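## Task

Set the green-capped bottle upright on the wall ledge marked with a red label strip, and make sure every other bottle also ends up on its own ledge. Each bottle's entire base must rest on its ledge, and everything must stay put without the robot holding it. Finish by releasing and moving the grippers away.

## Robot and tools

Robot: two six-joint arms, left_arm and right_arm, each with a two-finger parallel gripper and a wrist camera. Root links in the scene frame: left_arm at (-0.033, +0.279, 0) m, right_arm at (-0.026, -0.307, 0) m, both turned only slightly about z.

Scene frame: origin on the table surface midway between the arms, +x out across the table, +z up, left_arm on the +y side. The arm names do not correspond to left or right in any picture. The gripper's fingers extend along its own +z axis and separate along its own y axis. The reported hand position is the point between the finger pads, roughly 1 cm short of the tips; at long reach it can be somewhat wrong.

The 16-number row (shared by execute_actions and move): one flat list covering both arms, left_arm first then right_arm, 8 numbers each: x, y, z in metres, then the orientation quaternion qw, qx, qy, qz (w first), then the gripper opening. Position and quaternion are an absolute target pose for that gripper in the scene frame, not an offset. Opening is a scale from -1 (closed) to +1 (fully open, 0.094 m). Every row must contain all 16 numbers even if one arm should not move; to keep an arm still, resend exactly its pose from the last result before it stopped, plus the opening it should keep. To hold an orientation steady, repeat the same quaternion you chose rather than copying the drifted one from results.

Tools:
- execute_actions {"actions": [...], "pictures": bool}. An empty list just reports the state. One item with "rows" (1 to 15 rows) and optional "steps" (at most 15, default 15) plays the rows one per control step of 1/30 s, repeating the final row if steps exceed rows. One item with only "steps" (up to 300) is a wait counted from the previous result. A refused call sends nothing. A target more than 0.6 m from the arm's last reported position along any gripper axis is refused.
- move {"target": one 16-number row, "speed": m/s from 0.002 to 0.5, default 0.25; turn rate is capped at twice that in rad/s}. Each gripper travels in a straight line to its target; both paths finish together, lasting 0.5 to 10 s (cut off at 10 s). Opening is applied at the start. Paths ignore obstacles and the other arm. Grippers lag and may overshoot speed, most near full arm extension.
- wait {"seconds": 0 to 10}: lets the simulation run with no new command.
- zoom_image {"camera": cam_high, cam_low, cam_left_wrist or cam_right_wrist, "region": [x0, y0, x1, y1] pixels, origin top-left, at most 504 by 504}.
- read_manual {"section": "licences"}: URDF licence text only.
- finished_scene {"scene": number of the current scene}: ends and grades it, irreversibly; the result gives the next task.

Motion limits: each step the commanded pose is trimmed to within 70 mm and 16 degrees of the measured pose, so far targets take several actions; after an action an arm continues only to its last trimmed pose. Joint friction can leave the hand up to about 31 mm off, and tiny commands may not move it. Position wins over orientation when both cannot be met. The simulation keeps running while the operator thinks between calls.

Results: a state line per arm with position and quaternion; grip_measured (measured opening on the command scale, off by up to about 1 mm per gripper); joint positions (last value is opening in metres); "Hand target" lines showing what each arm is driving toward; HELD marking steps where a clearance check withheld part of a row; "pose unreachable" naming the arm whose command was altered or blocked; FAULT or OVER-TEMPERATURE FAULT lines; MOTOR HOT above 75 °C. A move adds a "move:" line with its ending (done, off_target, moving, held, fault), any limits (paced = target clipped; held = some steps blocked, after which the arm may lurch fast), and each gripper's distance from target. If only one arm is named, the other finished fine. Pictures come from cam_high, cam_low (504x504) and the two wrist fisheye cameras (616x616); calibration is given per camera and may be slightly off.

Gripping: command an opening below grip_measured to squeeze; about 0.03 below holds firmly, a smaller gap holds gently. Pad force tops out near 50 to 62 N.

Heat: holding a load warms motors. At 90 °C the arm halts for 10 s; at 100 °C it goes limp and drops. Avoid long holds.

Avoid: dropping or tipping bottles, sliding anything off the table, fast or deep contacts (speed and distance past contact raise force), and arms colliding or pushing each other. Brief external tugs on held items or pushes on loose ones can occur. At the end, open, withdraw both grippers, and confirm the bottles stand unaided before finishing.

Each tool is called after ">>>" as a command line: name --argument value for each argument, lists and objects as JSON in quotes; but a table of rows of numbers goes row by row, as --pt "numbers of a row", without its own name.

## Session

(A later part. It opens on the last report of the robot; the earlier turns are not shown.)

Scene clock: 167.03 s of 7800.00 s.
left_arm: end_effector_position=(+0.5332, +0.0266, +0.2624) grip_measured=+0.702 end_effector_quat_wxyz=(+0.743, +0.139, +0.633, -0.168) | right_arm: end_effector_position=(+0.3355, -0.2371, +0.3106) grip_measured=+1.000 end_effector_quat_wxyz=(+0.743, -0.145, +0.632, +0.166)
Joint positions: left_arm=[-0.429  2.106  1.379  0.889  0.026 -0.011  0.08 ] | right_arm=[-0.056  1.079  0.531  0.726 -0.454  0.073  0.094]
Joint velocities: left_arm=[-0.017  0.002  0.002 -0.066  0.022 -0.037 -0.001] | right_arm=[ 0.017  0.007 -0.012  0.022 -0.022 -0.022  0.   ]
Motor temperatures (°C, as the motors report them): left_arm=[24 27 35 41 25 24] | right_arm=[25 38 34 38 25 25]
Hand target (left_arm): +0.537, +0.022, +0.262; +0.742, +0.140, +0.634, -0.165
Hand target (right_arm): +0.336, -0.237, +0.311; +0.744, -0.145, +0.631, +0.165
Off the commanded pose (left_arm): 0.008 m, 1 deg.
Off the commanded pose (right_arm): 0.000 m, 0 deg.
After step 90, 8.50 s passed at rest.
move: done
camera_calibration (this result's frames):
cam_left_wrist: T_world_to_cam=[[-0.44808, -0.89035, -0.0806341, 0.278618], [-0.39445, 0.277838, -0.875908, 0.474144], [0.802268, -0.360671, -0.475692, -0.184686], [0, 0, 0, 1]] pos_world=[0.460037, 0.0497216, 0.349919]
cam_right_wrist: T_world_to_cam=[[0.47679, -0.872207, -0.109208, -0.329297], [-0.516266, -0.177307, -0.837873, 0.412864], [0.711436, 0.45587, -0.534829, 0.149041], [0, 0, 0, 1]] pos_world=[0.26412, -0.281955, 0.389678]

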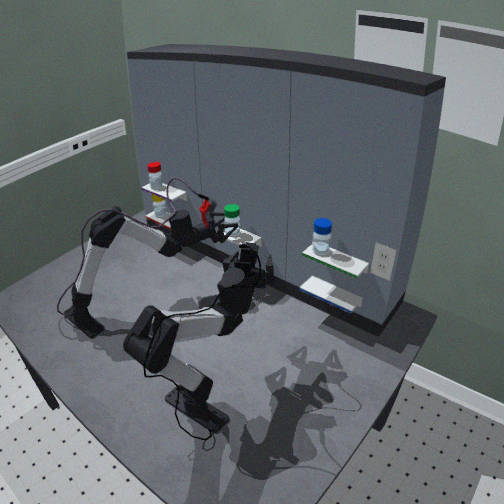

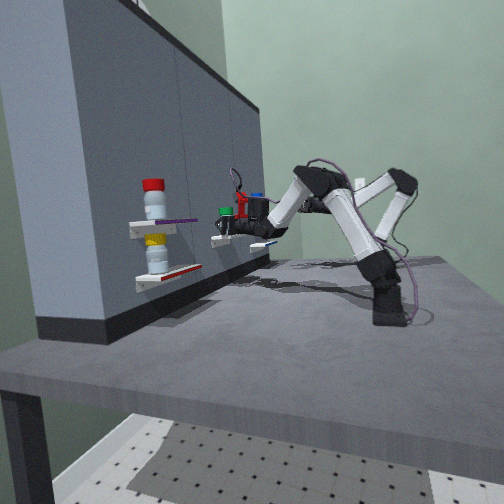

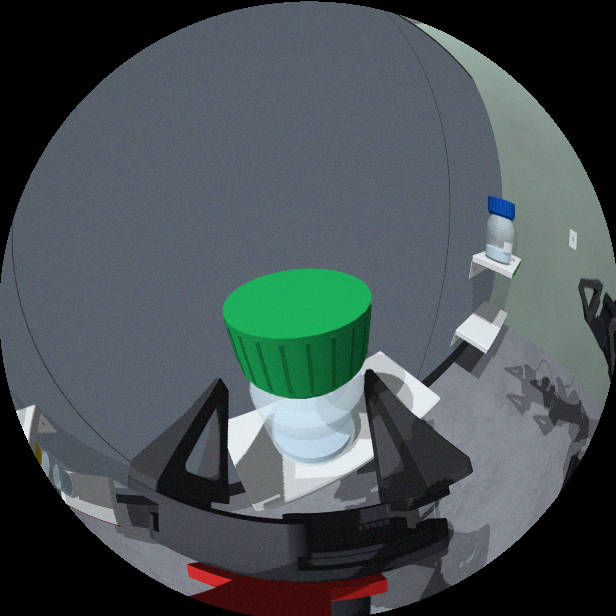

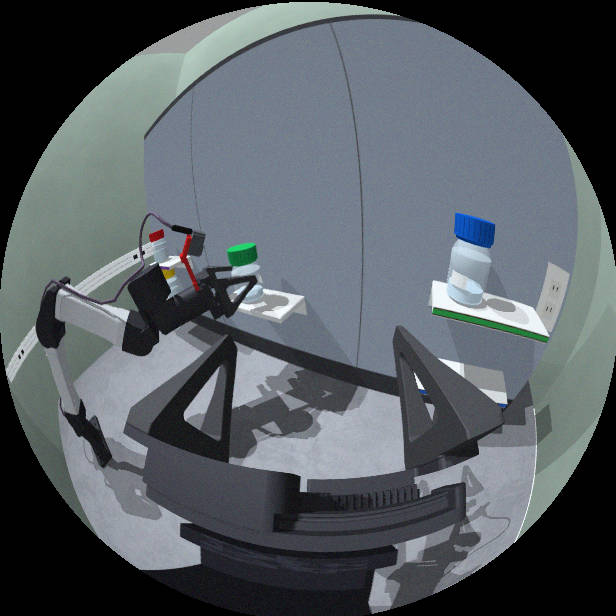

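>>> execute_actions --actions '[]'

Scene clock: 170.97 s of 7800.00 s.
left_arm: end_effector_position=(+0.5333, +0.0266, +0.2621) grip_measured=+0.702 end_effector_quat_wxyz=(+0.743, +0.139, +0.633, -0.168) | right_arm: end_effector_position=(+0.3355, -0.2371, +0.3106) grip_measured=+1.000 end_effector_quat_wxyz=(+0.743, -0.145, +0.632, +0.166)
Joint positions: left_arm=[-0.429  2.106  1.379  0.887  0.026 -0.011  0.08 ] | right_arm=[-0.056  1.079  0.531  0.726 -0.454  0.073  0.094]
Joint velocities: left_arm=[-0.002  0.012 -0.012  0.066 -0.022  0.007  0.   ] | right_arm=[ 0.002  0.017  0.002 -0.066 -0.037 -0.007  0.   ]
Motor temperatures (°C, as the motors report them): left_arm=[24 29 36 41 25 24] | right_arm=[25 37 35 38 25 25]
Hand target (left_arm): +0.537, +0.022, +0.262; +0.742, +0.140, +0.634, -0.165
Hand target (right_arm): +0.336, -0.237, +0.311; +0.744, -0.145, +0.631, +0.165
Off the commanded pose (left_arm): 0.008 m, 0 deg.
Off the commanded pose (right_arm): 0.000 m, 0 deg.
Steps of this call (steps 1 to 90: nothing new was sent; then 0.93 s passed at rest). Readings (end_effector_position):
1: left_arm (+0.5333, +0.0266, +0.2625) | right_arm (+0.3355, -0.2371, +0.3106)
2: left_arm (+0.5333, +0.0266, +0.2625) | right_arm (+0.3355, -0.2371, +0.3106)
4: left_arm (+0.5333, +0.0266, +0.2624) | right_arm (+0.3355, -0.2371, +0.3106)
8: left_arm (+0.5333, +0.0266, +0.2622) | right_arm (+0.3355, -0.2371, +0.3106)
90: the state above
camera_calibration (this result's frames):
cam_left_wrist: T_world_to_cam=[[-0.448193, -0.8903, -0.0805524, 0.278638], [-0.395674, 0.278374, -0.875186, 0.474393], [0.801602, -0.360379, -0.477033, -0.184216], [0, 0, 0, 1]] pos_world=[0.460256, 0.0496258, 0.34975]
cam_right_wrist: T_world_to_cam=[[0.47679, -0.872207, -0.109208, -0.329297], [-0.516266, -0.177307, -0.837873, 0.412864], [0.711436, 0.45587, -0.534829, 0.149041], [0, 0, 0, 1]] pos_world=[0.26412, -0.281955, 0.389678]

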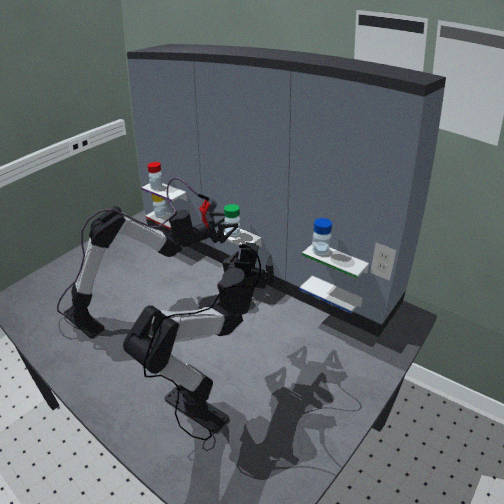

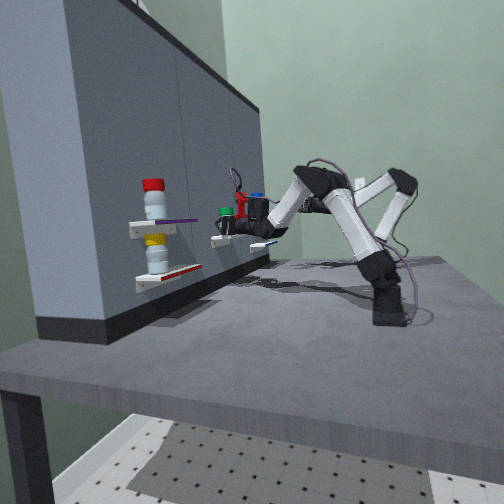

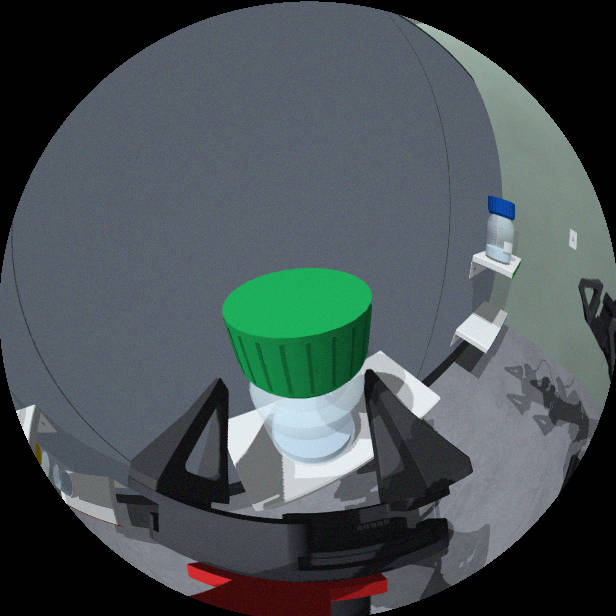

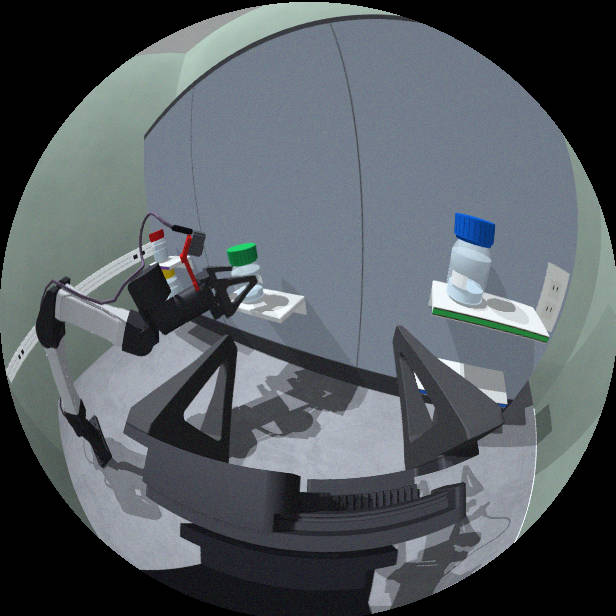

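>>> execute_actions --actions '[{"rows": [[0.535,0.018,0.262,0.742,0.140,0.634,-0.165,0.66,0.3356,-0.2374,0.3109,0.744,-0.145,0.631,0.165,1],[0.535,0.018,0.262,0.742,0.140,0.634,-0.165,0.62,0.3356,-0.2374,0.3109,0.744,-0.145,0.631,0.165,1],[0.535,0.018,0.262,0.742,0.140,0.634,-0.165,0.58,0.3356,-0.2374,0.3109,0.744,-0.145,0.631,0.165,1],[0.535,0.018,0.262,0.742,0.140,0.634,-0.165,0.54,0.3356,-0.2374,0.3109,0.744,-0.145,0.631,0.165,1],[0.535,0.018,0.262,0.742,0.140,0.634,-0.165,0.50,0.3356,-0.2374,0.3109,0.744,-0.145,0.631,0.165,1],[0.535,0.018,0.262,0.742,0.140,0.634,-0.165,0.47,0.3356,-0.2374,0.3109,0.744,-0.145,0.631,0.165,1],[0.535,0.018,0.262,0.742,0.140,0.634,-0.165,0.44,0.3356,-0.2374,0.3109,0.744,-0.145,0.631,0.165,1],[0.535,0.018,0.262,0.742,0.140,0.634,-0.165,0.41,0.3356,-0.2374,0.3109,0.744,-0.145,0.631,0.165,1],[0.535,0.018,0.262,0.742,0.140,0.634,-0.165,0.38,0.3356,-0.2374,0.3109,0.744,-0.145,0.631,0.165,1],[0.535,0.018,0.262,0.742,0.140,0.634,-0.165,0.36,0.3356,-0.2374,0.3109,0.744,-0.145,0.631,0.165,1],[0.535,0.018,0.262,0.742,0.140,0.634,-0.165,0.34,0.3356,-0.2374,0.3109,0.744,-0.145,0.631,0.165,1],[0.535,0.018,0.262,0.742,0.140,0.634,-0.165,0.32,0.3356,-0.2374,0.3109,0.744,-0.145,0.631,0.165,1],[0.535,0.018,0.262,0.742,0.140,0.634,-0.165,0.30,0.3356,-0.2374,0.3109,0.744,-0.145,0.631,0.165,1],[0.535,0.018,0.262,0.742,0.140,0.634,-0.165,0.28,0.3356,-0.2374,0.3109,0.744,-0.145,0.631,0.165,1],[0.535,0.018,0.262,0.742,0.140,0.634,-0.165,0.26,0.3356,-0.2374,0.3109,0.744,-0.145,0.631,0.165,1]], "steps": 15}]' --pictures false

>>> execute_actions --actions '[{"rows": [[0.535,0.018,0.262,0.742,0.140,0.634,-0.165,0.25,0.3356,-0.2374,0.3109,0.744,-0.145,0.631,0.165,1],[0.535,0.018,0.262,0.742,0.140,0.634,-0.165,0.24,0.3356,-0.2374,0.3109,0.744,-0.145,0.631,0.165,1],[0.535,0.018,0.262,0.742,0.140,0.634,-0.165,0.23,0.3356,-0.2374,0.3109,0.744,-0.145,0.631,0.165,1],[0.535,0.018,0.262,0.742,0.140,0.634,-0.165,0.22,0.3356,-0.2374,0.3109,0.744,-0.145,0.631,0.165,1],[0.535,0.018,0.262,0.742,0.140,0.634,-0.165,0.21,0.3356,-0.2374,0.3109,0.744,-0.145,0.631,0.165,1],[0.535,0.018,0.262,0.742,0.140,0.634,-0.165,0.20,0.3356,-0.2374,0.3109,0.744,-0.145,0.631,0.165,1],[0.535,0.018,0.262,0.742,0.140,0.634,-0.165,0.19,0.3356,-0.2374,0.3109,0.744,-0.145,0.631,0.165,1],[0.535,0.018,0.262,0.742,0.140,0.634,-0.165,0.18,0.3356,-0.2374,0.3109,0.744,-0.145,0.631,0.165,1],[0.535,0.018,0.262,0.742,0.140,0.634,-0.165,0.17,0.3356,-0.2374,0.3109,0.744,-0.145,0.631,0.165,1],[0.535,0.018,0.262,0.742,0.140,0.634,-0.165,0.16,0.3356,-0.2374,0.3109,0.744,-0.145,0.631,0.165,1],[0.535,0.018,0.262,0.742,0.140,0.634,-0.165,0.15,0.3356,-0.2374,0.3109,0.744,-0.145,0.631,0.165,1],[0.535,0.018,0.262,0.742,0.140,0.634,-0.165,0.14,0.3356,-0.2374,0.3109,0.744,-0.145,0.631,0.165,1],[0.535,0.018,0.262,0.742,0.140,0.634,-0.165,0.13,0.3356,-0.2374,0.3109,0.744,-0.145,0.631,0.165,1]], "steps": 15}]'

Scene clock: 176.30 s of 7800.00 s.
left_arm: end_effector_position=(+0.5308, +0.0209, +0.2621) grip_measured=+0.271 end_effector_quat_wxyz=(+0.742, +0.139, +0.633, -0.170) | right_arm: end_effector_position=(+0.3355, -0.2371, +0.3106) grip_measured=+1.000 end_effector_quat_wxyz=(+0.743, -0.145, +0.632, +0.166)
Joint positions: left_arm=[-0.442  2.106  1.379  0.887  0.016 -0.011  0.06 ] | right_arm=[-0.056  1.079  0.531  0.726 -0.454  0.073  0.094]
Joint velocities: left_arm=[-0.012  0.002 -0.007  0.007 -0.037 -0.022 -0.017] | right_arm=[ 0.007 -0.007  0.007  0.051 -0.037 -0.081  0.   ]
Motor temperatures (°C, as the motors report them): left_arm=[24 30 36 40 25 24] | right_arm=[25 36 35 38 25 25]
Hand target (left_arm): +0.535, +0.018, +0.262; +0.742, +0.140, +0.634, -0.165
Hand target (right_arm): +0.336, -0.237, +0.311; +0.744, -0.145, +0.631, +0.165
Off the commanded pose (left_arm): 0.005 m, 1 deg.
Off the commanded pose (right_arm): 0.000 m, 0 deg.
Steps of this call (steps 1 to 90: nothing new was sent; then 1.83 s passed at rest; steps 91 to 105: all 15 steps of this action). Readings (end_effector_position):
91: left_arm (+0.5333, +0.0264, +0.2621) | right_arm (+0.3355, -0.2371, +0.3106)
92: left_arm (+0.5330, +0.0259, +0.2621) | right_arm (+0.3355, -0.2371, +0.3106)
94: left_arm (+0.5322, +0.0241, +0.2621) | right_arm (+0.3355, -0.2371, +0.3106)
98: left_arm (+0.5311, +0.0216, +0.2621) | right_arm (+0.3355, -0.2371, +0.3106)
105: the state above

Scene clock: 176.80 s of 7800.00 s.
left_arm: end_effector_position=(+0.5301, +0.0194, +0.2621) grip_measured=+0.173 end_effector_quat_wxyz=(+0.742, +0.140, +0.633, -0.171) | right_arm: end_effector_position=(+0.3355, -0.2371, +0.3106) grip_measured=+1.000 end_effector_quat_wxyz=(+0.743, -0.145, +0.632, +0.166)
Joint positions: left_arm=[-0.444  2.106  1.379  0.887  0.016 -0.011  0.055] | right_arm=[-0.056  1.079  0.531  0.726 -0.454  0.073  0.094]
Joint velocities: left_arm=[ 0.002 -0.007 -0.007 -0.037 -0.007 -0.125 -0.   ] | right_arm=[-0.002  0.017  0.002 -0.037  0.022  0.007  0.   ]
Motor temperatures (°C, as the motors report them): left_arm=[24 30 36 40 25 24] | right_arm=[25 35 35 38 25 25]
Hand target (left_arm): +0.535, +0.018, +0.262; +0.742, +0.140, +0.634, -0.165
Hand target (right_arm): +0.336, -0.237, +0.311; +0.744, -0.145, +0.631, +0.165
Off the commanded pose (left_arm): 0.005 m, 1 deg.
Off the commanded pose (right_arm): 0.000 m, 0 deg.
Steps of this call (steps 1 to 15: all 15 steps of this action). Readings (end_effector_position):
1: left_arm (+0.5307, +0.0207, +0.2621) | right_arm (+0.3355, -0.2371, +0.3106)
2: left_arm (+0.5306, +0.0205, +0.2621) | right_arm (+0.3355, -0.2371, +0.3106)
4: left_arm (+0.5304, +0.0200, +0.2621) | right_arm (+0.3355, -0.2371, +0.3106)
8: left_arm (+0.5301, +0.0194, +0.2621) | right_arm (+0.3355, -0.2371, +0.3106)
15: the state above
camera_calibration (this result's frames):
cam_left_wrist: T_world_to_cam=[[-0.453771, -0.887601, -0.0790937, 0.273303], [-0.394461, 0.279661, -0.875323, 0.474487], [0.799057, -0.365997, -0.477026, -0.182753], [0, 0, 0, 1]] pos_world=[0.457214, 0.0430017, 0.349768]
cam_right_wrist: T_world_to_cam=[[0.47679, -0.872207, -0.109208, -0.329297], [-0.516266, -0.177307, -0.837873, 0.412864], [0.711436, 0.45587, -0.534829, 0.149041], [0, 0, 0, 1]] pos_world=[0.26412, -0.281955, 0.389678]

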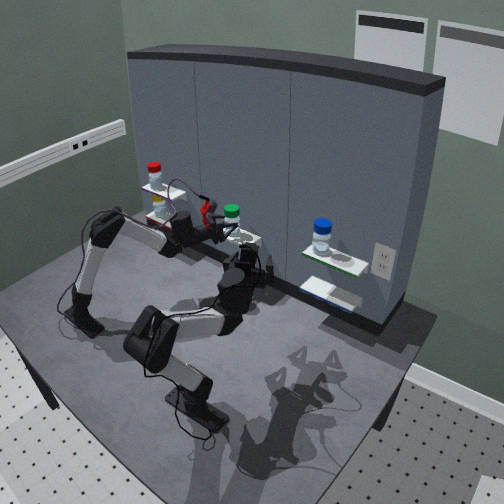

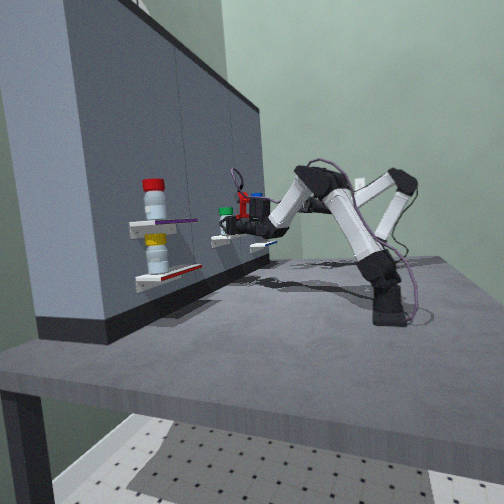

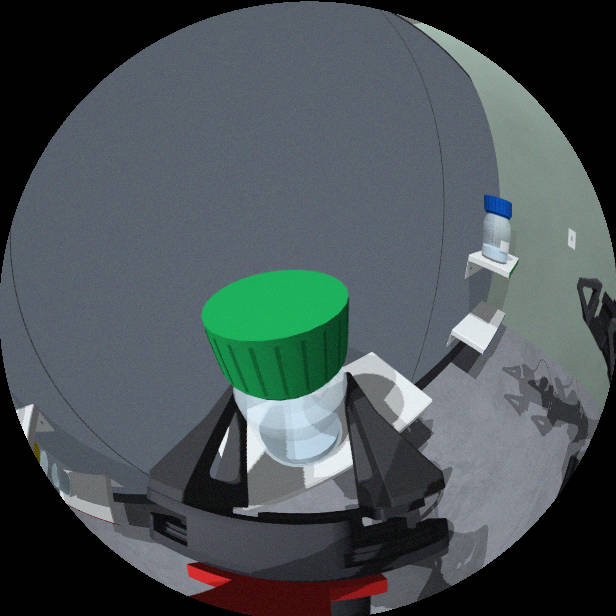

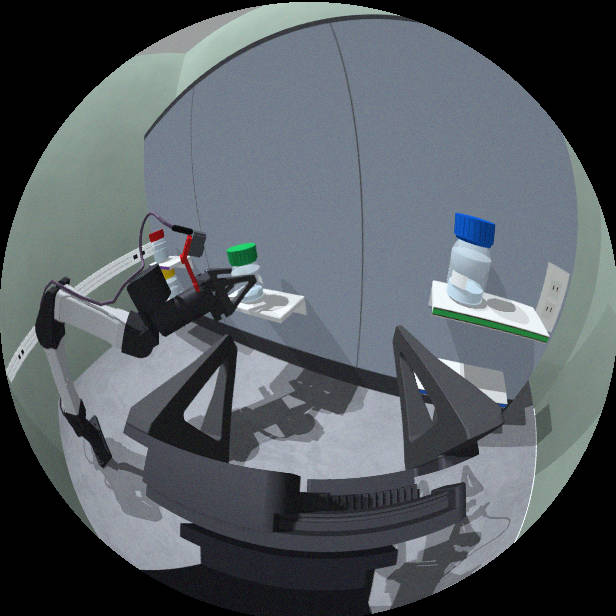

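>>> move --target '[0.528,0.0205,0.315,0.752,0.138,0.622,-0.167,0.13,0.3356,-0.2374,0.3109,0.744,-0.145,0.631,0.165,1]' --speed 0.05

Scene clock: 181.10 s of 7800.00 s.
left_arm: end_effector_position=(+0.5290, +0.0202, +0.2782) grip_measured=+0.173 end_effector_quat_wxyz=(+0.726, +0.143, +0.652, -0.167) | right_arm: end_effector_position=(+0.3355, -0.2371, +0.3106) grip_measured=+1.000 end_effector_quat_wxyz=(+0.743, -0.145, +0.632, +0.166)
Joint positions: left_arm=[-0.444  2.049  1.416  0.741  0.015 -0.011  0.055] | right_arm=[-0.056  1.079  0.531  0.726 -0.454  0.073  0.094]
Joint velocities: left_arm=[-0.002  0.002  0.012 -0.007  0.037  0.051  0.001] | right_arm=[-0.002  0.002  0.007 -0.022 -0.037  0.007  0.   ]
Motor temperatures (°C, as the motors report them): left_arm=[24 32 36 40 25 24] | right_arm=[25 34 35 38 25 25]
Hand target (left_arm): +0.526, +0.021, +0.315; +0.752, +0.138, +0.622, -0.167
Hand target (right_arm): +0.336, -0.237, +0.311; +0.744, -0.145, +0.631, +0.165
Off the commanded pose (left_arm): 0.037 m, 5 deg.
Off the commanded pose (right_arm): 0.000 m, 0 deg.
move: off_target (left_arm)
camera_calibration (this result's frames):
cam_left_wrist: T_world_to_cam=[[-0.456109, -0.886629, -0.07651, 0.275273], [-0.43569, 0.297441, -0.849531, 0.502156], [0.775976, -0.354144, -0.521961, -0.14945], [0, 0, 0, 1]] pos_world=[0.460308, 0.0417764, 0.369651]
cam_right_wrist: T_world_to_cam=[[0.47679, -0.872207, -0.109208, -0.329297], [-0.516266, -0.177307, -0.837873, 0.412864], [0.711436, 0.45587, -0.534829, 0.149041], [0, 0, 0, 1]] pos_world=[0.26412, -0.281955, 0.389678]

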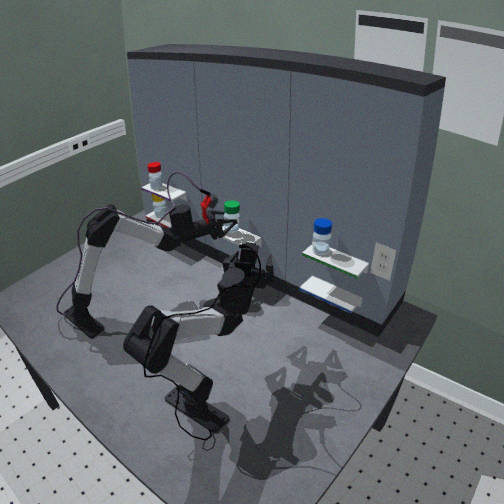

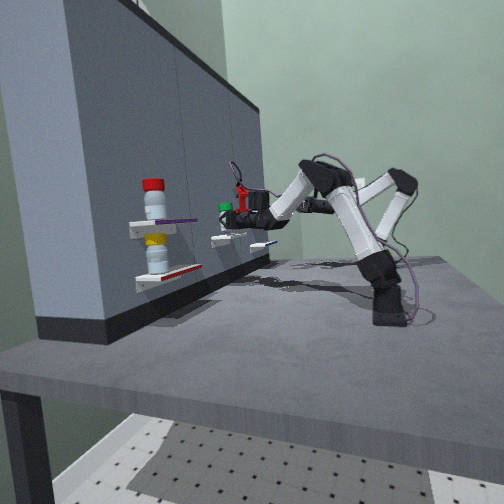

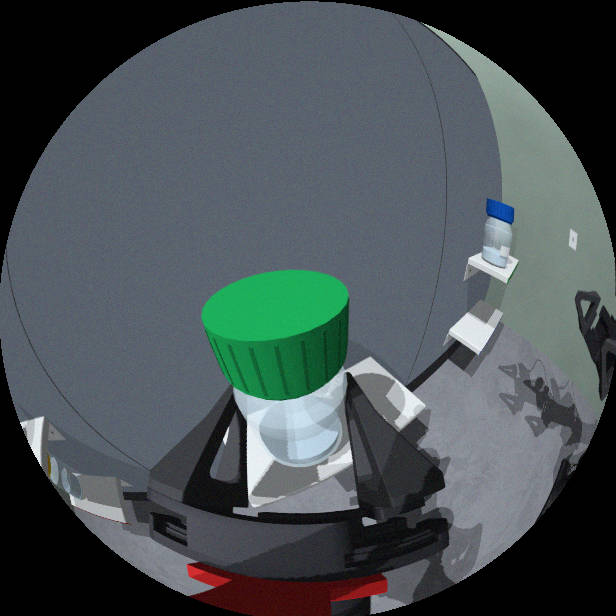

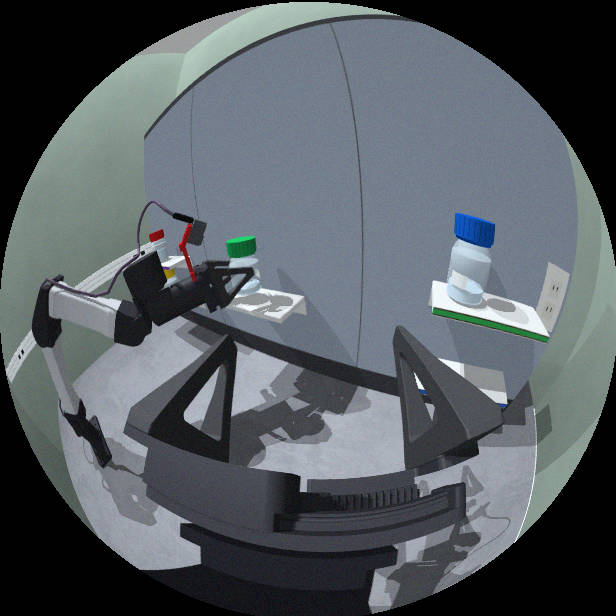

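>>> execute_actions --actions '[{"rows": [[0.5255,0.0212,0.316,0.752,0.138,0.622,-0.167,0.13,0.3356,-0.2374,0.3109,0.744,-0.145,0.631,0.165,1],[0.5248,0.0216,0.317,0.752,0.138,0.622,-0.167,0.13,0.3356,-0.2374,0.3109,0.744,-0.145,0.631,0.165,1],[0.5238,0.0221,0.318,0.752,0.138,0.622,-0.167,0.13,0.3356,-0.2374,0.3109,0.744,-0.145,0.631,0.165,1],[0.5225,0.0228,0.319,0.752,0.138,0.622,-0.167,0.13,0.3356,-0.2374,0.3109,0.744,-0.145,0.631,0.165,1],[0.521,0.0236,0.320,0.752,0.138,0.622,-0.167,0.13,0.3356,-0.2374,0.3109,0.744,-0.145,0.631,0.165,1],[0.519,0.0246,0.321,0.752,0.138,0.622,-0.167,0.13,0.3356,-0.2374,0.3109,0.744,-0.145,0.631,0.165,1],[0.5167,0.0258,0.322,0.752,0.138,0.622,-0.167,0.13,0.3356,-0.2374,0.3109,0.744,-0.145,0.631,0.165,1],[0.514,0.0271,0.323,0.752,0.138,0.622,-0.167,0.13,0.3356,-0.2374,0.3109,0.744,-0.145,0.631,0.165,1],[0.511,0.0286,0.324,0.752,0.138,0.622,-0.167,0.13,0.3356,-0.2374,0.3109,0.744,-0.145,0.631,0.165,1],[0.508,0.0301,0.325,0.752,0.138,0.622,-0.167,0.13,0.3356,-0.2374,0.3109,0.744,-0.145,0.631,0.165,1],[0.505,0.0316,0.325,0.752,0.138,0.622,-0.167,0.13,0.3356,-0.2374,0.3109,0.744,-0.145,0.631,0.165,1],[0.502,0.0331,0.325,0.752,0.138,0.622,-0.167,0.13,0.3356,-0.2374,0.3109,0.744,-0.145,0.631,0.165,1],[0.499,0.0346,0.325,0.752,0.138,0.622,-0.167,0.13,0.3356,-0.2374,0.3109,0.744,-0.145,0.631,0.165,1],[0.496,0.0361,0.325,0.752,0.138,0.622,-0.167,0.13,0.3356,-0.2374,0.3109,0.744,-0.145,0.631,0.165,1],[0.493,0.0376,0.325,0.752,0.138,0.622,-0.167,0.13,0.3356,-0.2374,0.3109,0.744,-0.145,0.631,0.165,1]], "steps": 15}]' --pictures false

>>> execute_actions --actions '[{"rows": [[0.490,0.0391,0.325,0.752,0.138,0.622,-0.167,0.13,0.3356,-0.2374,0.3109,0.744,-0.145,0.631,0.165,1],[0.486,0.0411,0.325,0.752,0.138,0.622,-0.167,0.13,0.3356,-0.2374,0.3109,0.744,-0.145,0.631,0.165,1],[0.482,0.0431,0.325,0.752,0.138,0.622,-0.167,0.13,0.3356,-0.2374,0.3109,0.744,-0.145,0.631,0.165,1],[0.478,0.0451,0.325,0.752,0.138,0.622,-0.167,0.13,0.3356,-0.2374,0.3109,0.744,-0.145,0.631,0.165,1],[0.474,0.0471,0.325,0.752,0.138,0.622,-0.167,0.13,0.3356,-0.2374,0.3109,0.744,-0.145,0.631,0.165,1],[0.470,0.0491,0.325,0.752,0.138,0.622,-0.167,0.13,0.3356,-0.2374,0.3109,0.744,-0.145,0.631,0.165,1],[0.466,0.0511,0.325,0.752,0.138,0.622,-0.167,0.13,0.3356,-0.2374,0.3109,0.744,-0.145,0.631,0.165,1],[0.462,0.0531,0.325,0.752,0.138,0.622,-0.167,0.13,0.3356,-0.2374,0.3109,0.744,-0.145,0.631,0.165,1],[0.458,0.0551,0.325,0.752,0.138,0.622,-0.167,0.13,0.3356,-0.2374,0.3109,0.744,-0.145,0.631,0.165,1],[0.454,0.0571,0.325,0.752,0.138,0.622,-0.167,0.13,0.3356,-0.2374,0.3109,0.744,-0.145,0.631,0.165,1],[0.450,0.0591,0.325,0.752,0.138,0.622,-0.167,0.13,0.3356,-0.2374,0.3109,0.744,-0.145,0.631,0.165,1],[0.447,0.0606,0.325,0.752,0.138,0.622,-0.167,0.13,0.3356,-0.2374,0.3109,0.744,-0.145,0.631,0.165,1],[0.444,0.0621,0.325,0.752,0.138,0.622,-0.167,0.13,0.3356,-0.2374,0.3109,0.744,-0.145,0.631,0.165,1],[0.442,0.0631,0.325,0.752,0.138,0.622,-0.167,0.13,0.3356,-0.2374,0.3109,0.744,-0.145,0.631,0.165,1],[0.440,0.0641,0.325,0.752,0.138,0.622,-0.167,0.13,0.3356,-0.2374,0.3109,0.744,-0.145,0.631,0.165,1]], "steps": 15}]' --pictures false

Scene clock: 189.47 s of 7800.00 s.
left_arm: end_effector_position=(+0.5053, +0.0311, +0.3159) grip_measured=+0.173 end_effector_quat_wxyz=(+0.739, +0.140, +0.637, -0.170) | right_arm: end_effector_position=(+0.3355, -0.2371, +0.3106) grip_measured=+1.000 end_effector_quat_wxyz=(+0.743, -0.145, +0.632, +0.166)
Joint positions: left_arm=[-0.444  1.924  1.352  0.723  0.015 -0.011  0.055] | right_arm=[-0.056  1.079  0.531  0.726 -0.454  0.073  0.094]
Joint velocities: left_arm=[-0.012 -0.413 -0.452  0.051  0.051 -0.037 -0.001] | right_arm=[ 0.007 -0.007 -0.002 -0.081 -0.007 -0.007  0.   ]
Motor temperatures (°C, as the motors report them): left_arm=[24 35 38 42 25 24] | right_arm=[25 33 36 38 25 25]
Hand target (left_arm): +0.494, +0.036, +0.325; +0.752, +0.138, +0.623, -0.168
Hand target (right_arm): +0.336, -0.237, +0.311; +0.744, -0.145, +0.631, +0.165
Off the commanded pose (left_arm): 0.017 m, 2 deg.
Off the commanded pose (right_arm): 0.000 m, 0 deg.
Steps of this call (steps 1 to 90: nothing new was sent; then 4.87 s passed at rest; steps 91 to 105: all 15 steps of this action). Readings (end_effector_position):
91: left_arm (+0.5291, +0.0202, +0.2768) | right_arm (+0.3355, -0.2371, +0.3106)
92: left_arm (+0.5290, +0.0202, +0.2770) | right_arm (+0.3355, -0.2371, +0.3106)
94: left_arm (+0.5285, +0.0205, +0.2786) | right_arm (+0.3355, -0.2371, +0.3106)
98: left_arm (+0.5251, +0.0220, +0.2902) | right_arm (+0.3355, -0.2371, +0.3106)
105: the state above

Scene clock: 189.97 s of 7800.00 s.
left_arm: end_effector_position=(+0.4520, +0.0554, +0.3027) grip_measured=+0.173 end_effector_quat_wxyz=(+0.725, +0.143, +0.652, -0.167) | right_arm: end_effector_position=(+0.3355, -0.2371, +0.3106) grip_measured=+1.000 end_effector_quat_wxyz=(+0.743, -0.145, +0.632, +0.166)
Joint positions: left_arm=[-0.444  1.714  1.072  0.749  0.015 -0.011  0.055] | right_arm=[-0.056  1.079  0.531  0.726 -0.454  0.073  0.094]
Joint velocities: left_arm=[-0.022 -0.359 -0.339  0.081  0.022  0.081  0.   ] | right_arm=[ 0.002  0.002 -0.007 -0.007  0.022  0.007  0.   ]
Motor temperatures (°C, as the motors report them): left_arm=[24 36 38 42 25 24] | right_arm=[25 33 36 38 25 25]
Hand target (left_arm): +0.441, +0.062, +0.325; +0.751, +0.138, +0.623, -0.167
Hand target (right_arm): +0.336, -0.237, +0.311; +0.744, -0.145, +0.631, +0.165
Off the commanded pose (left_arm): 0.027 m, 5 deg.
Off the commanded pose (right_arm): 0.000 m, 0 deg.
Steps of this call (steps 1 to 15: all 15 steps of this action). Readings (end_effector_position):
1: left_arm (+0.5021, +0.0325, +0.3162) | right_arm (+0.3355, -0.2371, +0.3106)
2: left_arm (+0.4988, +0.0340, +0.3155) | right_arm (+0.3355, -0.2371, +0.3106)
4: left_arm (+0.4922, +0.0370, +0.3119) | right_arm (+0.3355, -0.2371, +0.3106)
8: left_arm (+0.4778, +0.0436, +0.3025) | right_arm (+0.3355, -0.2371, +0.3106)
15: the state above

>>> move --target '[0.435,0.360,0.212,0.7771,0,0.6293,0,0.13,0.3356,-0.2374,0.3109,0.744,-0.145,0.631,0.165,1]' --speed 0.15

Scene clock: 193.90 s of 7800.00 s.
left_arm: end_effector_position=(+0.4333, +0.3633, +0.2066) grip_measured=+0.173 end_effector_quat_wxyz=(+0.767, +0.000, +0.641, +0.005) | right_arm: end_effector_position=(+0.3355, -0.2371, +0.3106) grip_measured=+1.000 end_effector_quat_wxyz=(+0.743, -0.145, +0.632, +0.166)
Joint positions: left_arm=[ 0.256  1.838  0.645  1.378  0.262 -0.042  0.055] | right_arm=[-0.056  1.079  0.531  0.726 -0.454  0.073  0.094]
Joint velocities: left_arm=[-0.007 -0.007 -0.002  0.022  0.022  0.022 -0.   ] | right_arm=[-0.002  0.002 -0.002 -0.007  0.022  0.051  0.   ]
Motor temperatures (°C, as the motors report them): left_arm=[24 35 37 43 25 24] | right_arm=[25 32 36 38 25 25]
Hand target (left_arm): +0.429, +0.362, +0.212; +0.778, +0.003, +0.628, +0.002
Hand target (right_arm): +0.336, -0.237, +0.311; +0.744, -0.145, +0.631, +0.165
Off the commanded pose (left_arm): 0.006 m, 2 deg.
Off the commanded pose (right_arm): 0.000 m, 0 deg.
move: done
camera_calibration (this result's frames):
cam_left_wrist: T_world_to_cam=[[-0.0181483, -0.995326, -0.0948526, 0.383845], [-0.461622, 0.0924929, -0.882241, 0.390126], [0.886891, 0.0277749, -0.461143, -0.190452], [0, 0, 0, 1]] pos_world=[0.355968, 0.351257, 0.292768]
cam_right_wrist: T_world_to_cam=[[0.47679, -0.872207, -0.109208, -0.329297], [-0.516266, -0.177307, -0.837873, 0.412864], [0.711436, 0.45587, -0.534829, 0.149041], [0, 0, 0, 1]] pos_world=[0.26412, -0.281955, 0.389678]

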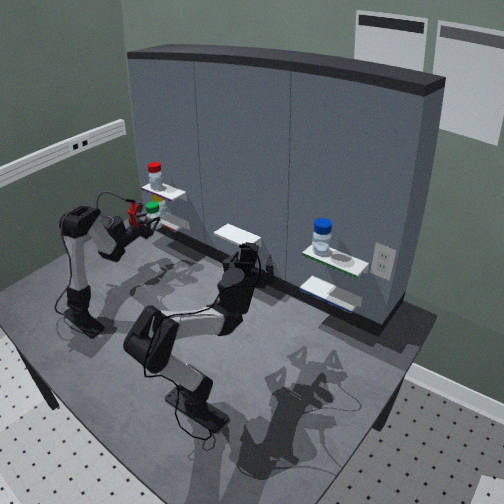

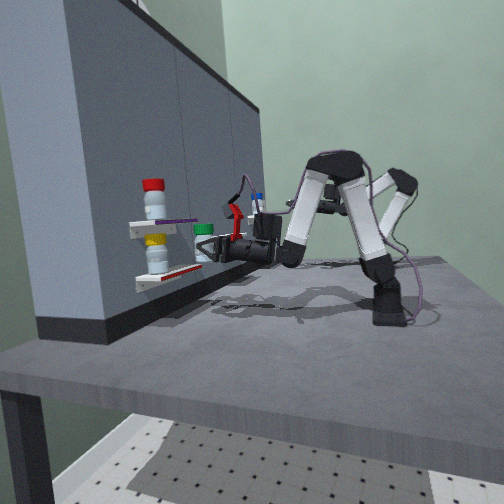

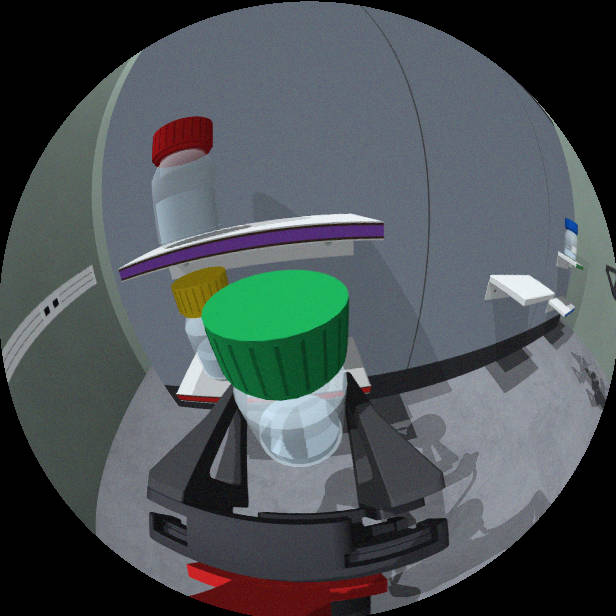

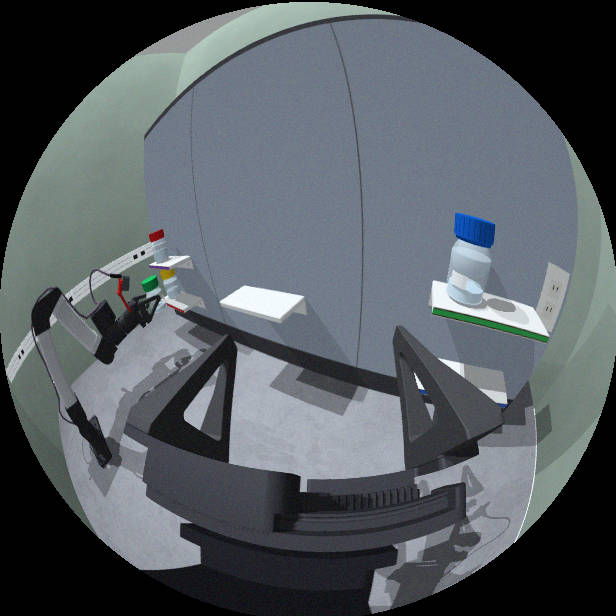

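>>> zoom_image --camera "cam_low" --region '[124, 190, 254, 300]'

Region (124, 190, 254, 300) of cam_low's 504x504 image, scaled by 3.877, with more detail than that image has; it fills the top 426 rows of this view, and the rest is white.

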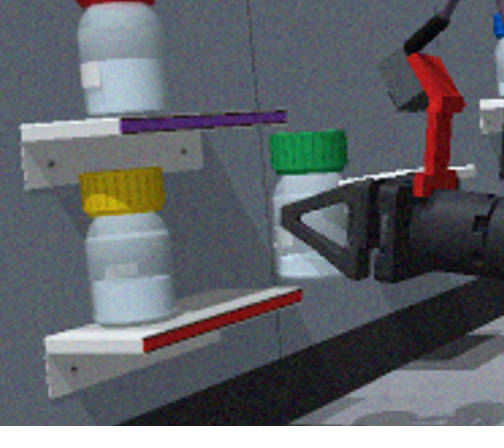

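>>> move --target '[0.460,0.358,0.208,0.7771,0,0.6293,0,0.13,0.3356,-0.2374,0.3109,0.744,-0.145,0.631,0.165,1]' --speed 0.03

Scene clock: 205.53 s of 7800.00 s.
left_arm: end_effector_position=(+0.4532, +0.3584, +0.1875) grip_measured=+0.173 end_effector_quat_wxyz=(+0.756, -0.002, +0.655, -0.003) | right_arm: end_effector_position=(+0.3355, -0.2371, +0.3106) grip_measured=+1.000 end_effector_quat_wxyz=(+0.743, -0.145, +0.632, +0.166)
Joint positions: left_arm=[ 0.229  1.925  0.708  1.364  0.245 -0.042  0.055] | right_arm=[-0.056  1.079  0.531  0.726 -0.454  0.073  0.094]
Joint velocities: left_arm=[ 0.002  0.012  0.002 -0.022  0.007 -0.095  0.001] | right_arm=[-0.022 -0.007 -0.022 -0.051  0.022  0.022  0.   ]
Motor temperatures (°C, as the motors report them): left_arm=[24 34 36 45 25 24] | right_arm=[25 31 37 39 25 25]
Hand target (left_arm): +0.459, +0.358, +0.208; +0.777, -0.000, +0.630, -0.001
Hand target (right_arm): +0.336, -0.237, +0.311; +0.744, -0.145, +0.631, +0.165
Off the commanded pose (left_arm): 0.022 m, 4 deg.
Off the commanded pose (right_arm): 0.000 m, 0 deg.
After step 90, 7.47 s passed at rest.
move: off_target (left_arm)
camera_calibration (this result's frames):
cam_left_wrist: T_world_to_cam=[[-0.0303009, -0.99623, -0.0812925, 0.380875], [-0.491764, 0.0856642, -0.866504, 0.396021], [0.870201, 0.0137209, -0.492506, -0.198261], [0, 0, 0, 1]] pos_world=[0.378817, 0.348235, 0.276471]
cam_right_wrist: T_world_to_cam=[[0.47679, -0.872207, -0.109208, -0.329297], [-0.516266, -0.177307, -0.837873, 0.412864], [0.711436, 0.45587, -0.534829, 0.149041], [0, 0, 0, 1]] pos_world=[0.26412, -0.281955, 0.389678]

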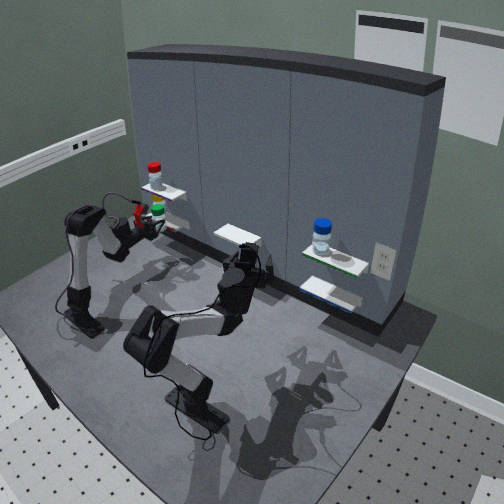

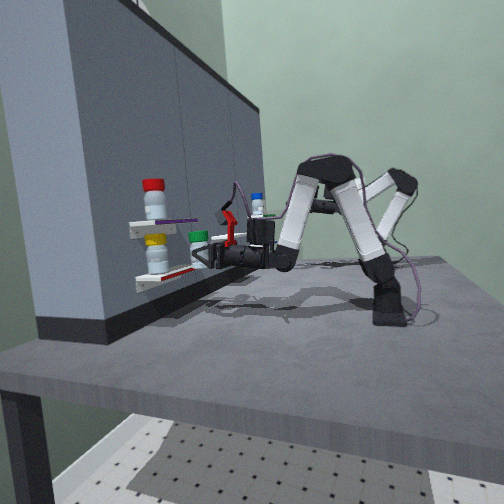

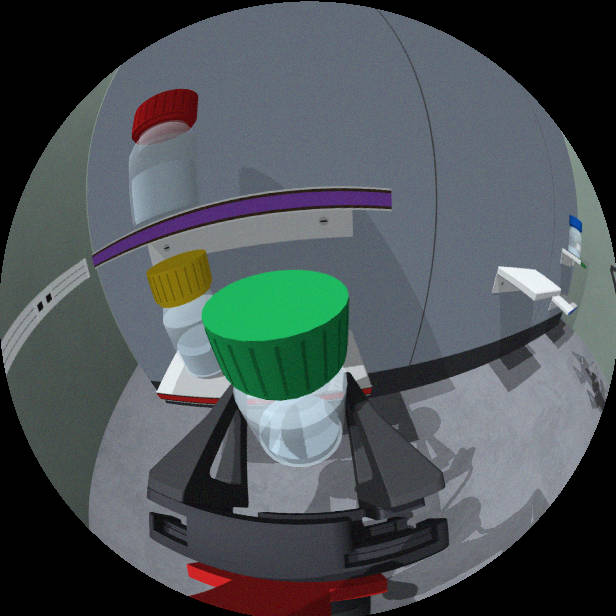

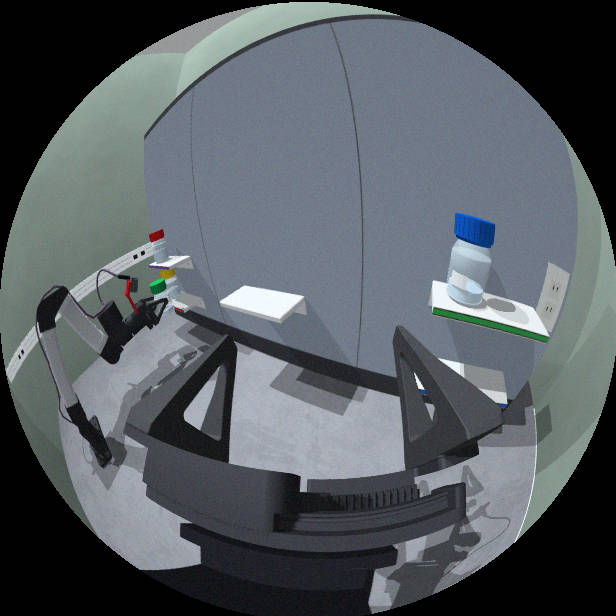

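>>> execute_actions --actions '[{"rows": [[0.458,0.358,0.210,0.7826,0,0.6225,0,0.13,0.3356,-0.2374,0.3109,0.744,-0.145,0.631,0.165,1],[0.457,0.358,0.212,0.7826,0,0.6225,0,0.13,0.3356,-0.2374,0.3109,0.744,-0.145,0.631,0.165,1],[0.456,0.358,0.214,0.7826,0,0.6225,0,0.13,0.3356,-0.2374,0.3109,0.744,-0.145,0.631,0.165,1],[0.455,0.358,0.216,0.7826,0,0.6225,0,0.13,0.3356,-0.2374,0.3109,0.744,-0.145,0.631,0.165,1],[0.454,0.358,0.218,0.7826,0,0.6225,0,0.13,0.3356,-0.2374,0.3109,0.744,-0.145,0.631,0.165,1],[0.453,0.358,0.220,0.7826,0,0.6225,0,0.13,0.3356,-0.2374,0.3109,0.744,-0.145,0.631,0.165,1],[0.452,0.358,0.222,0.7826,0,0.6225,0,0.13,0.3356,-0.2374,0.3109,0.744,-0.145,0.631,0.165,1],[0.451,0.358,0.224,0.7826,0,0.6225,0,0.13,0.3356,-0.2374,0.3109,0.744,-0.145,0.631,0.165,1],[0.450,0.358,0.226,0.7826,0,0.6225,0,0.13,0.3356,-0.2374,0.3109,0.744,-0.145,0.631,0.165,1],[0.449,0.358,0.228,0.7826,0,0.6225,0,0.13,0.3356,-0.2374,0.3109,0.744,-0.145,0.631,0.165,1],[0.448,0.358,0.230,0.7826,0,0.6225,0,0.13,0.3356,-0.2374,0.3109,0.744,-0.145,0.631,0.165,1],[0.447,0.358,0.232,0.7826,0,0.6225,0,0.13,0.3356,-0.2374,0.3109,0.744,-0.145,0.631,0.165,1],[0.446,0.358,0.233,0.7826,0,0.6225,0,0.13,0.3356,-0.2374,0.3109,0.744,-0.145,0.631,0.165,1],[0.445,0.358,0.234,0.7826,0,0.6225,0,0.13,0.3356,-0.2374,0.3109,0.744,-0.145,0.631,0.165,1],[0.445,0.358,0.235,0.7826,0,0.6225,0,0.13,0.3356,-0.2374,0.3109,0.744,-0.145,0.631,0.165,1]], "steps": 15}]' --pictures false

>>> execute_actions --actions '[{"steps": 15}]' --pictures false

Scene clock: 225.97 s of 7800.00 s.
left_arm: end_effector_position=(+0.4475, +0.3571, +0.2177) grip_measured=+0.173 end_effector_quat_wxyz=(+0.771, +0.001, +0.637, -0.000) | right_arm: end_effector_position=(+0.3355, -0.2371, +0.3106) grip_measured=+1.000 end_effector_quat_wxyz=(+0.743, -0.145, +0.632, +0.166)
Joint positions: left_arm=[ 0.229  1.844  0.708  1.331  0.244 -0.047  0.055] | right_arm=[-0.056  1.079  0.531  0.726 -0.454  0.073  0.094]
Joint velocities: left_arm=[-0.002 -0.222 -0.002 -0.066 -0.037 -0.066 -0.   ] | right_arm=[-0.002  0.007 -0.007 -0.007 -0.051 -0.007  0.   ]
Motor temperatures (°C, as the motors report them): left_arm=[24 34 36 46 25 24] | right_arm=[25 30 38 39 25 25]
Hand target (left_arm): +0.445, +0.358, +0.235; +0.783, +0.000, +0.622, -0.001
Hand target (right_arm): +0.336, -0.237, +0.311; +0.744, -0.145, +0.631, +0.165
Off the commanded pose (left_arm): 0.018 m, 2 deg.
Off the commanded pose (right_arm): 0.000 m, 0 deg.
Steps of this call (steps 1 to 90: nothing new was sent; then 16.93 s passed at rest; steps 91 to 105: all 15 steps of this action). Readings (end_effector_position):
91: left_arm (+0.4532, +0.3585, +0.1877) | right_arm (+0.3355, -0.2371, +0.3106)
92: left_arm (+0.4532, +0.3585, +0.1878) | right_arm (+0.3355, -0.2371, +0.3106)
94: left_arm (+0.4532, +0.3585, +0.1878) | right_arm (+0.3355, -0.2371, +0.3106)
98: left_arm (+0.4526, +0.3584, +0.1912) | right_arm (+0.3355, -0.2371, +0.3106)
105: the state above

Scene clock: 226.47 s of 7800.00 s.
left_arm: end_effector_position=(+0.4472, +0.3570, +0.2185) grip_measured=+0.173 end_effector_quat_wxyz=(+0.768, +0.000, +0.640, -0.001) | right_arm: end_effector_position=(+0.3355, -0.2371, +0.3106) grip_measured=+1.000 end_effector_quat_wxyz=(+0.743, -0.145, +0.632, +0.166)
Joint positions: left_arm=[ 0.229  1.831  0.708  1.31   0.244 -0.047  0.055] | right_arm=[-0.056  1.079  0.531  0.726 -0.454  0.073  0.094]
Joint velocities: left_arm=[-0.007  0.012 -0.012  0.037 -0.022 -0.007 -0.   ] | right_arm=[ 0.012  0.002  0.007 -0.007  0.037  0.037  0.   ]
Motor temperatures (°C, as the motors report them): left_arm=[24 34 36 46 25 24] | right_arm=[25 30 38 39 25 25]
Hand target (left_arm): +0.445, +0.358, +0.235; +0.783, +0.000, +0.622, -0.001
Hand target (right_arm): +0.336, -0.237, +0.311; +0.744, -0.145, +0.631, +0.165
Off the commanded pose (left_arm): 0.017 m, 3 deg.
Off the commanded pose (right_arm): 0.000 m, 0 deg.
Steps of this call (steps 1 to 15: nothing new was sent). Readings (end_effector_position):
1: left_arm (+0.4469, +0.3570, +0.2202) | right_arm (+0.3355, -0.2371, +0.3106)
2: left_arm (+0.4465, +0.3569, +0.2220) | right_arm (+0.3355, -0.2371, +0.3106)
4: left_arm (+0.4464, +0.3569, +0.2224) | right_arm (+0.3355, -0.2371, +0.3106)
8: left_arm (+0.4469, +0.3570, +0.2197) | right_arm (+0.3355, -0.2371, +0.3106)
15: the state above

>>> execute_actions --actions '[{"rows": [[0.446,0.358,0.234,0.7826,0,0.6225,0,0.13,0.3356,-0.2374,0.3109,0.744,-0.145,0.631,0.165,1],[0.447,0.358,0.233,0.7826,0,0.6225,0,0.13,0.3356,-0.2374,0.3109,0.744,-0.145,0.631,0.165,1],[0.448,0.358,0.232,0.7826,0,0.6225,0,0.13,0.3356,-0.2374,0.3109,0.744,-0.145,0.631,0.165,1],[0.449,0.358,0.231,0.7826,0,0.6225,0,0.13,0.3356,-0.2374,0.3109,0.744,-0.145,0.631,0.165,1],[0.450,0.358,0.230,0.7826,0,0.6225,0,0.13,0.3356,-0.2374,0.3109,0.744,-0.145,0.631,0.165,1],[0.451,0.358,0.229,0.7826,0,0.6225,0,0.13,0.3356,-0.2374,0.3109,0.744,-0.145,0.631,0.165,1],[0.452,0.358,0.228,0.7826,0,0.6225,0,0.13,0.3356,-0.2374,0.3109,0.744,-0.145,0.631,0.165,1],[0.453,0.358,0.227,0.7826,0,0.6225,0,0.13,0.3356,-0.2374,0.3109,0.744,-0.145,0.631,0.165,1],[0.454,0.358,0.226,0.7826,0,0.6225,0,0.13,0.3356,-0.2374,0.3109,0.744,-0.145,0.631,0.165,1],[0.455,0.358,0.225,0.7826,0,0.6225,0,0.13,0.3356,-0.2374,0.3109,0.744,-0.145,0.631,0.165,1],[0.456,0.358,0.2245,0.7826,0,0.6225,0,0.13,0.3356,-0.2374,0.3109,0.744,-0.145,0.631,0.165,1],[0.457,0.358,0.224,0.7826,0,0.6225,0,0.13,0.3356,-0.2374,0.3109,0.744,-0.145,0.631,0.165,1],[0.458,0.358,0.2235,0.7826,0,0.6225,0,0.13,0.3356,-0.2374,0.3109,0.744,-0.145,0.631,0.165,1],[0.459,0.358,0.223,0.7826,0,0.6225,0,0.13,0.3356,-0.2374,0.3109,0.744,-0.145,0.631,0.165,1],[0.460,0.358,0.223,0.7826,0,0.6225,0,0.13,0.3356,-0.2374,0.3109,0.744,-0.145,0.631,0.165,1]], "steps": 15}]' --pictures false

>>> execute_actions --actions '[{"steps": 15}]' --pictures false

Scene clock: 230.80 s of 7800.00 s.
left_arm: end_effector_position=(+0.4517, +0.3583, +0.1951) grip_measured=+0.173 end_effector_quat_wxyz=(+0.753, -0.005, +0.658, -0.005) | right_arm: end_effector_position=(+0.3355, -0.2371, +0.3106) grip_measured=+1.000 end_effector_quat_wxyz=(+0.743, -0.145, +0.632, +0.166)
Joint positions: left_arm=[ 0.229  1.882  0.708  1.312  0.243 -0.047  0.055] | right_arm=[-0.056  1.079  0.531  0.726 -0.454  0.073  0.094]
Joint velocities: left_arm=[ 0.017  0.12   0.007  0.007 -0.022 -0.022  0.001] | right_arm=[ 0.012 -0.007 -0.002 -0.022 -0.066  0.037  0.   ]
Motor temperatures (°C, as the motors report them): left_arm=[24 34 36 46 25 24] | right_arm=[25 30 38 39 25 25]
Hand target (left_arm): +0.458, +0.358, +0.222; +0.782, -0.000, +0.623, -0.001
Hand target (right_arm): +0.336, -0.237, +0.311; +0.744, -0.145, +0.631, +0.165
Off the commanded pose (left_arm): 0.029 m, 5 deg.
Off the commanded pose (right_arm): 0.000 m, 0 deg.
Steps of this call (steps 1 to 90: nothing new was sent; then 0.83 s passed at rest; steps 91 to 105: all 15 steps of this action). Readings (end_effector_position):
91: left_arm (+0.4472, +0.3571, +0.2182) | right_arm (+0.3355, -0.2371, +0.3106)
92: left_arm (+0.4472, +0.3571, +0.2182) | right_arm (+0.3355, -0.2371, +0.3106)
94: left_arm (+0.4472, +0.3571, +0.2182) | right_arm (+0.3355, -0.2371, +0.3106)
98: left_arm (+0.4480, +0.3572, +0.2148) | right_arm (+0.3355, -0.2371, +0.3106)
105: the state above

Scene clock: 231.30 s of 7800.00 s.
left_arm: end_effector_position=(+0.4521, +0.3586, +0.1928) grip_measured=+0.173 end_effector_quat_wxyz=(+0.751, -0.005, +0.660, -0.005) | right_arm: end_effector_position=(+0.3355, -0.2371, +0.3106) grip_measured=+1.000 end_effector_quat_wxyz=(+0.743, -0.145, +0.632, +0.166)
Joint positions: left_arm=[ 0.229  1.888  0.708  1.313  0.242 -0.047  0.055] | right_arm=[-0.056  1.079  0.531  0.726 -0.454  0.073  0.094]
Joint velocities: left_arm=[-0.012 -0.007 -0.007 -0.095  0.007 -0.051 -0.001] | right_arm=[ 0.022 -0.007  0.007 -0.022  0.007 -0.007  0.   ]
Motor temperatures (°C, as the motors report them): left_arm=[24 34 36 46 25 24] | right_arm=[25 30 38 39 25 25]
Hand target (left_arm): +0.458, +0.358, +0.223; +0.782, -0.000, +0.623, -0.001
Hand target (right_arm): +0.336, -0.237, +0.311; +0.744, -0.145, +0.631, +0.165
Off the commanded pose (left_arm): 0.031 m, 6 deg.
Off the commanded pose (right_arm): 0.000 m, 0 deg.
Steps of this call (steps 1 to 15: nothing new was sent). Readings (end_effector_position):
1: left_arm (+0.4520, +0.3584, +0.1936) | right_arm (+0.3355, -0.2371, +0.3106)
2: left_arm (+0.4521, +0.3585, +0.1927) | right_arm (+0.3355, -0.2371, +0.3106)
4: left_arm (+0.4521, +0.3586, +0.1925) | right_arm (+0.3355, -0.2371, +0.3106)
8: left_arm (+0.4521, +0.3585, +0.1928) | right_arm (+0.3355, -0.2371, +0.3106)
15: the state above

>>> execute_actions --actions '[{"rows": [[0.4608,0.358,0.2236,0.7826,0,0.6225,0,0.13,0.3356,-0.2374,0.3109,0.744,-0.145,0.631,0.165,1],[0.4616,0.358,0.2241,0.7826,0,0.6225,0,0.13,0.3356,-0.2374,0.3109,0.744,-0.145,0.631,0.165,1],[0.4624,0.358,0.2247,0.7826,0,0.6225,0,0.13,0.3356,-0.2374,0.3109,0.744,-0.145,0.631,0.165,1],[0.4632,0.358,0.2252,0.7826,0,0.6225,0,0.13,0.3356,-0.2374,0.3109,0.744,-0.145,0.631,0.165,1],[0.4640,0.358,0.2258,0.7826,0,0.6225,0,0.13,0.3356,-0.2374,0.3109,0.744,-0.145,0.631,0.165,1],[0.4648,0.358,0.2263,0.7826,0,0.6225,0,0.13,0.3356,-0.2374,0.3109,0.744,-0.145,0.631,0.165,1],[0.4656,0.358,0.2269,0.7826,0,0.6225,0,0.13,0.3356,-0.2374,0.3109,0.744,-0.145,0.631,0.165,1]], "steps": 15}]' --pictures false

Scene clock: 239.90 s of 7800.00 s.
left_arm: end_effector_position=(+0.4591, +0.3587, +0.2093) grip_measured=+0.173 end_effector_quat_wxyz=(+0.765, -0.001, +0.644, -0.002) | right_arm: end_effector_position=(+0.3355, -0.2371, +0.3106) grip_measured=+1.000 end_effector_quat_wxyz=(+0.743, -0.145, +0.632, +0.166)
Joint positions: left_arm=[ 0.225  1.888  0.75   1.313  0.239 -0.047  0.055] | right_arm=[-0.056  1.079  0.531  0.726 -0.454  0.073  0.094]
Joint velocities: left_arm=[-0.017 -0.002  0.002 -0.037 -0.022 -0.066  0.001] | right_arm=[ 0.007  0.007 -0.022  0.007 -0.007 -0.007  0.   ]
Motor temperatures (°C, as the motors report them): left_arm=[24 34 37 47 25 24] | right_arm=[25 29 38 40 25 25]
Hand target (left_arm): +0.464, +0.358, +0.227; +0.783, -0.000, +0.623, -0.001
Hand target (right_arm): +0.336, -0.237, +0.311; +0.744, -0.145, +0.631, +0.165
Off the commanded pose (left_arm): 0.019 m, 3 deg.
Off the commanded pose (right_arm): 0.000 m, 0 deg.
Steps of this call (steps 1 to 90: nothing new was sent; then 5.10 s passed at rest; steps 91 to 105: all 15 steps of this action). Readings (end_effector_position):
91: left_arm (+0.4521, +0.3586, +0.1928) | right_arm (+0.3355, -0.2371, +0.3106)
92: left_arm (+0.4524, +0.3587, +0.1934) | right_arm (+0.3355, -0.2371, +0.3106)
94: left_arm (+0.4537, +0.3590, +0.1967) | right_arm (+0.3355, -0.2371, +0.3106)
98: left_arm (+0.4577, +0.3592, +0.2059) | right_arm (+0.3355, -0.2371, +0.3106)
105: the state above


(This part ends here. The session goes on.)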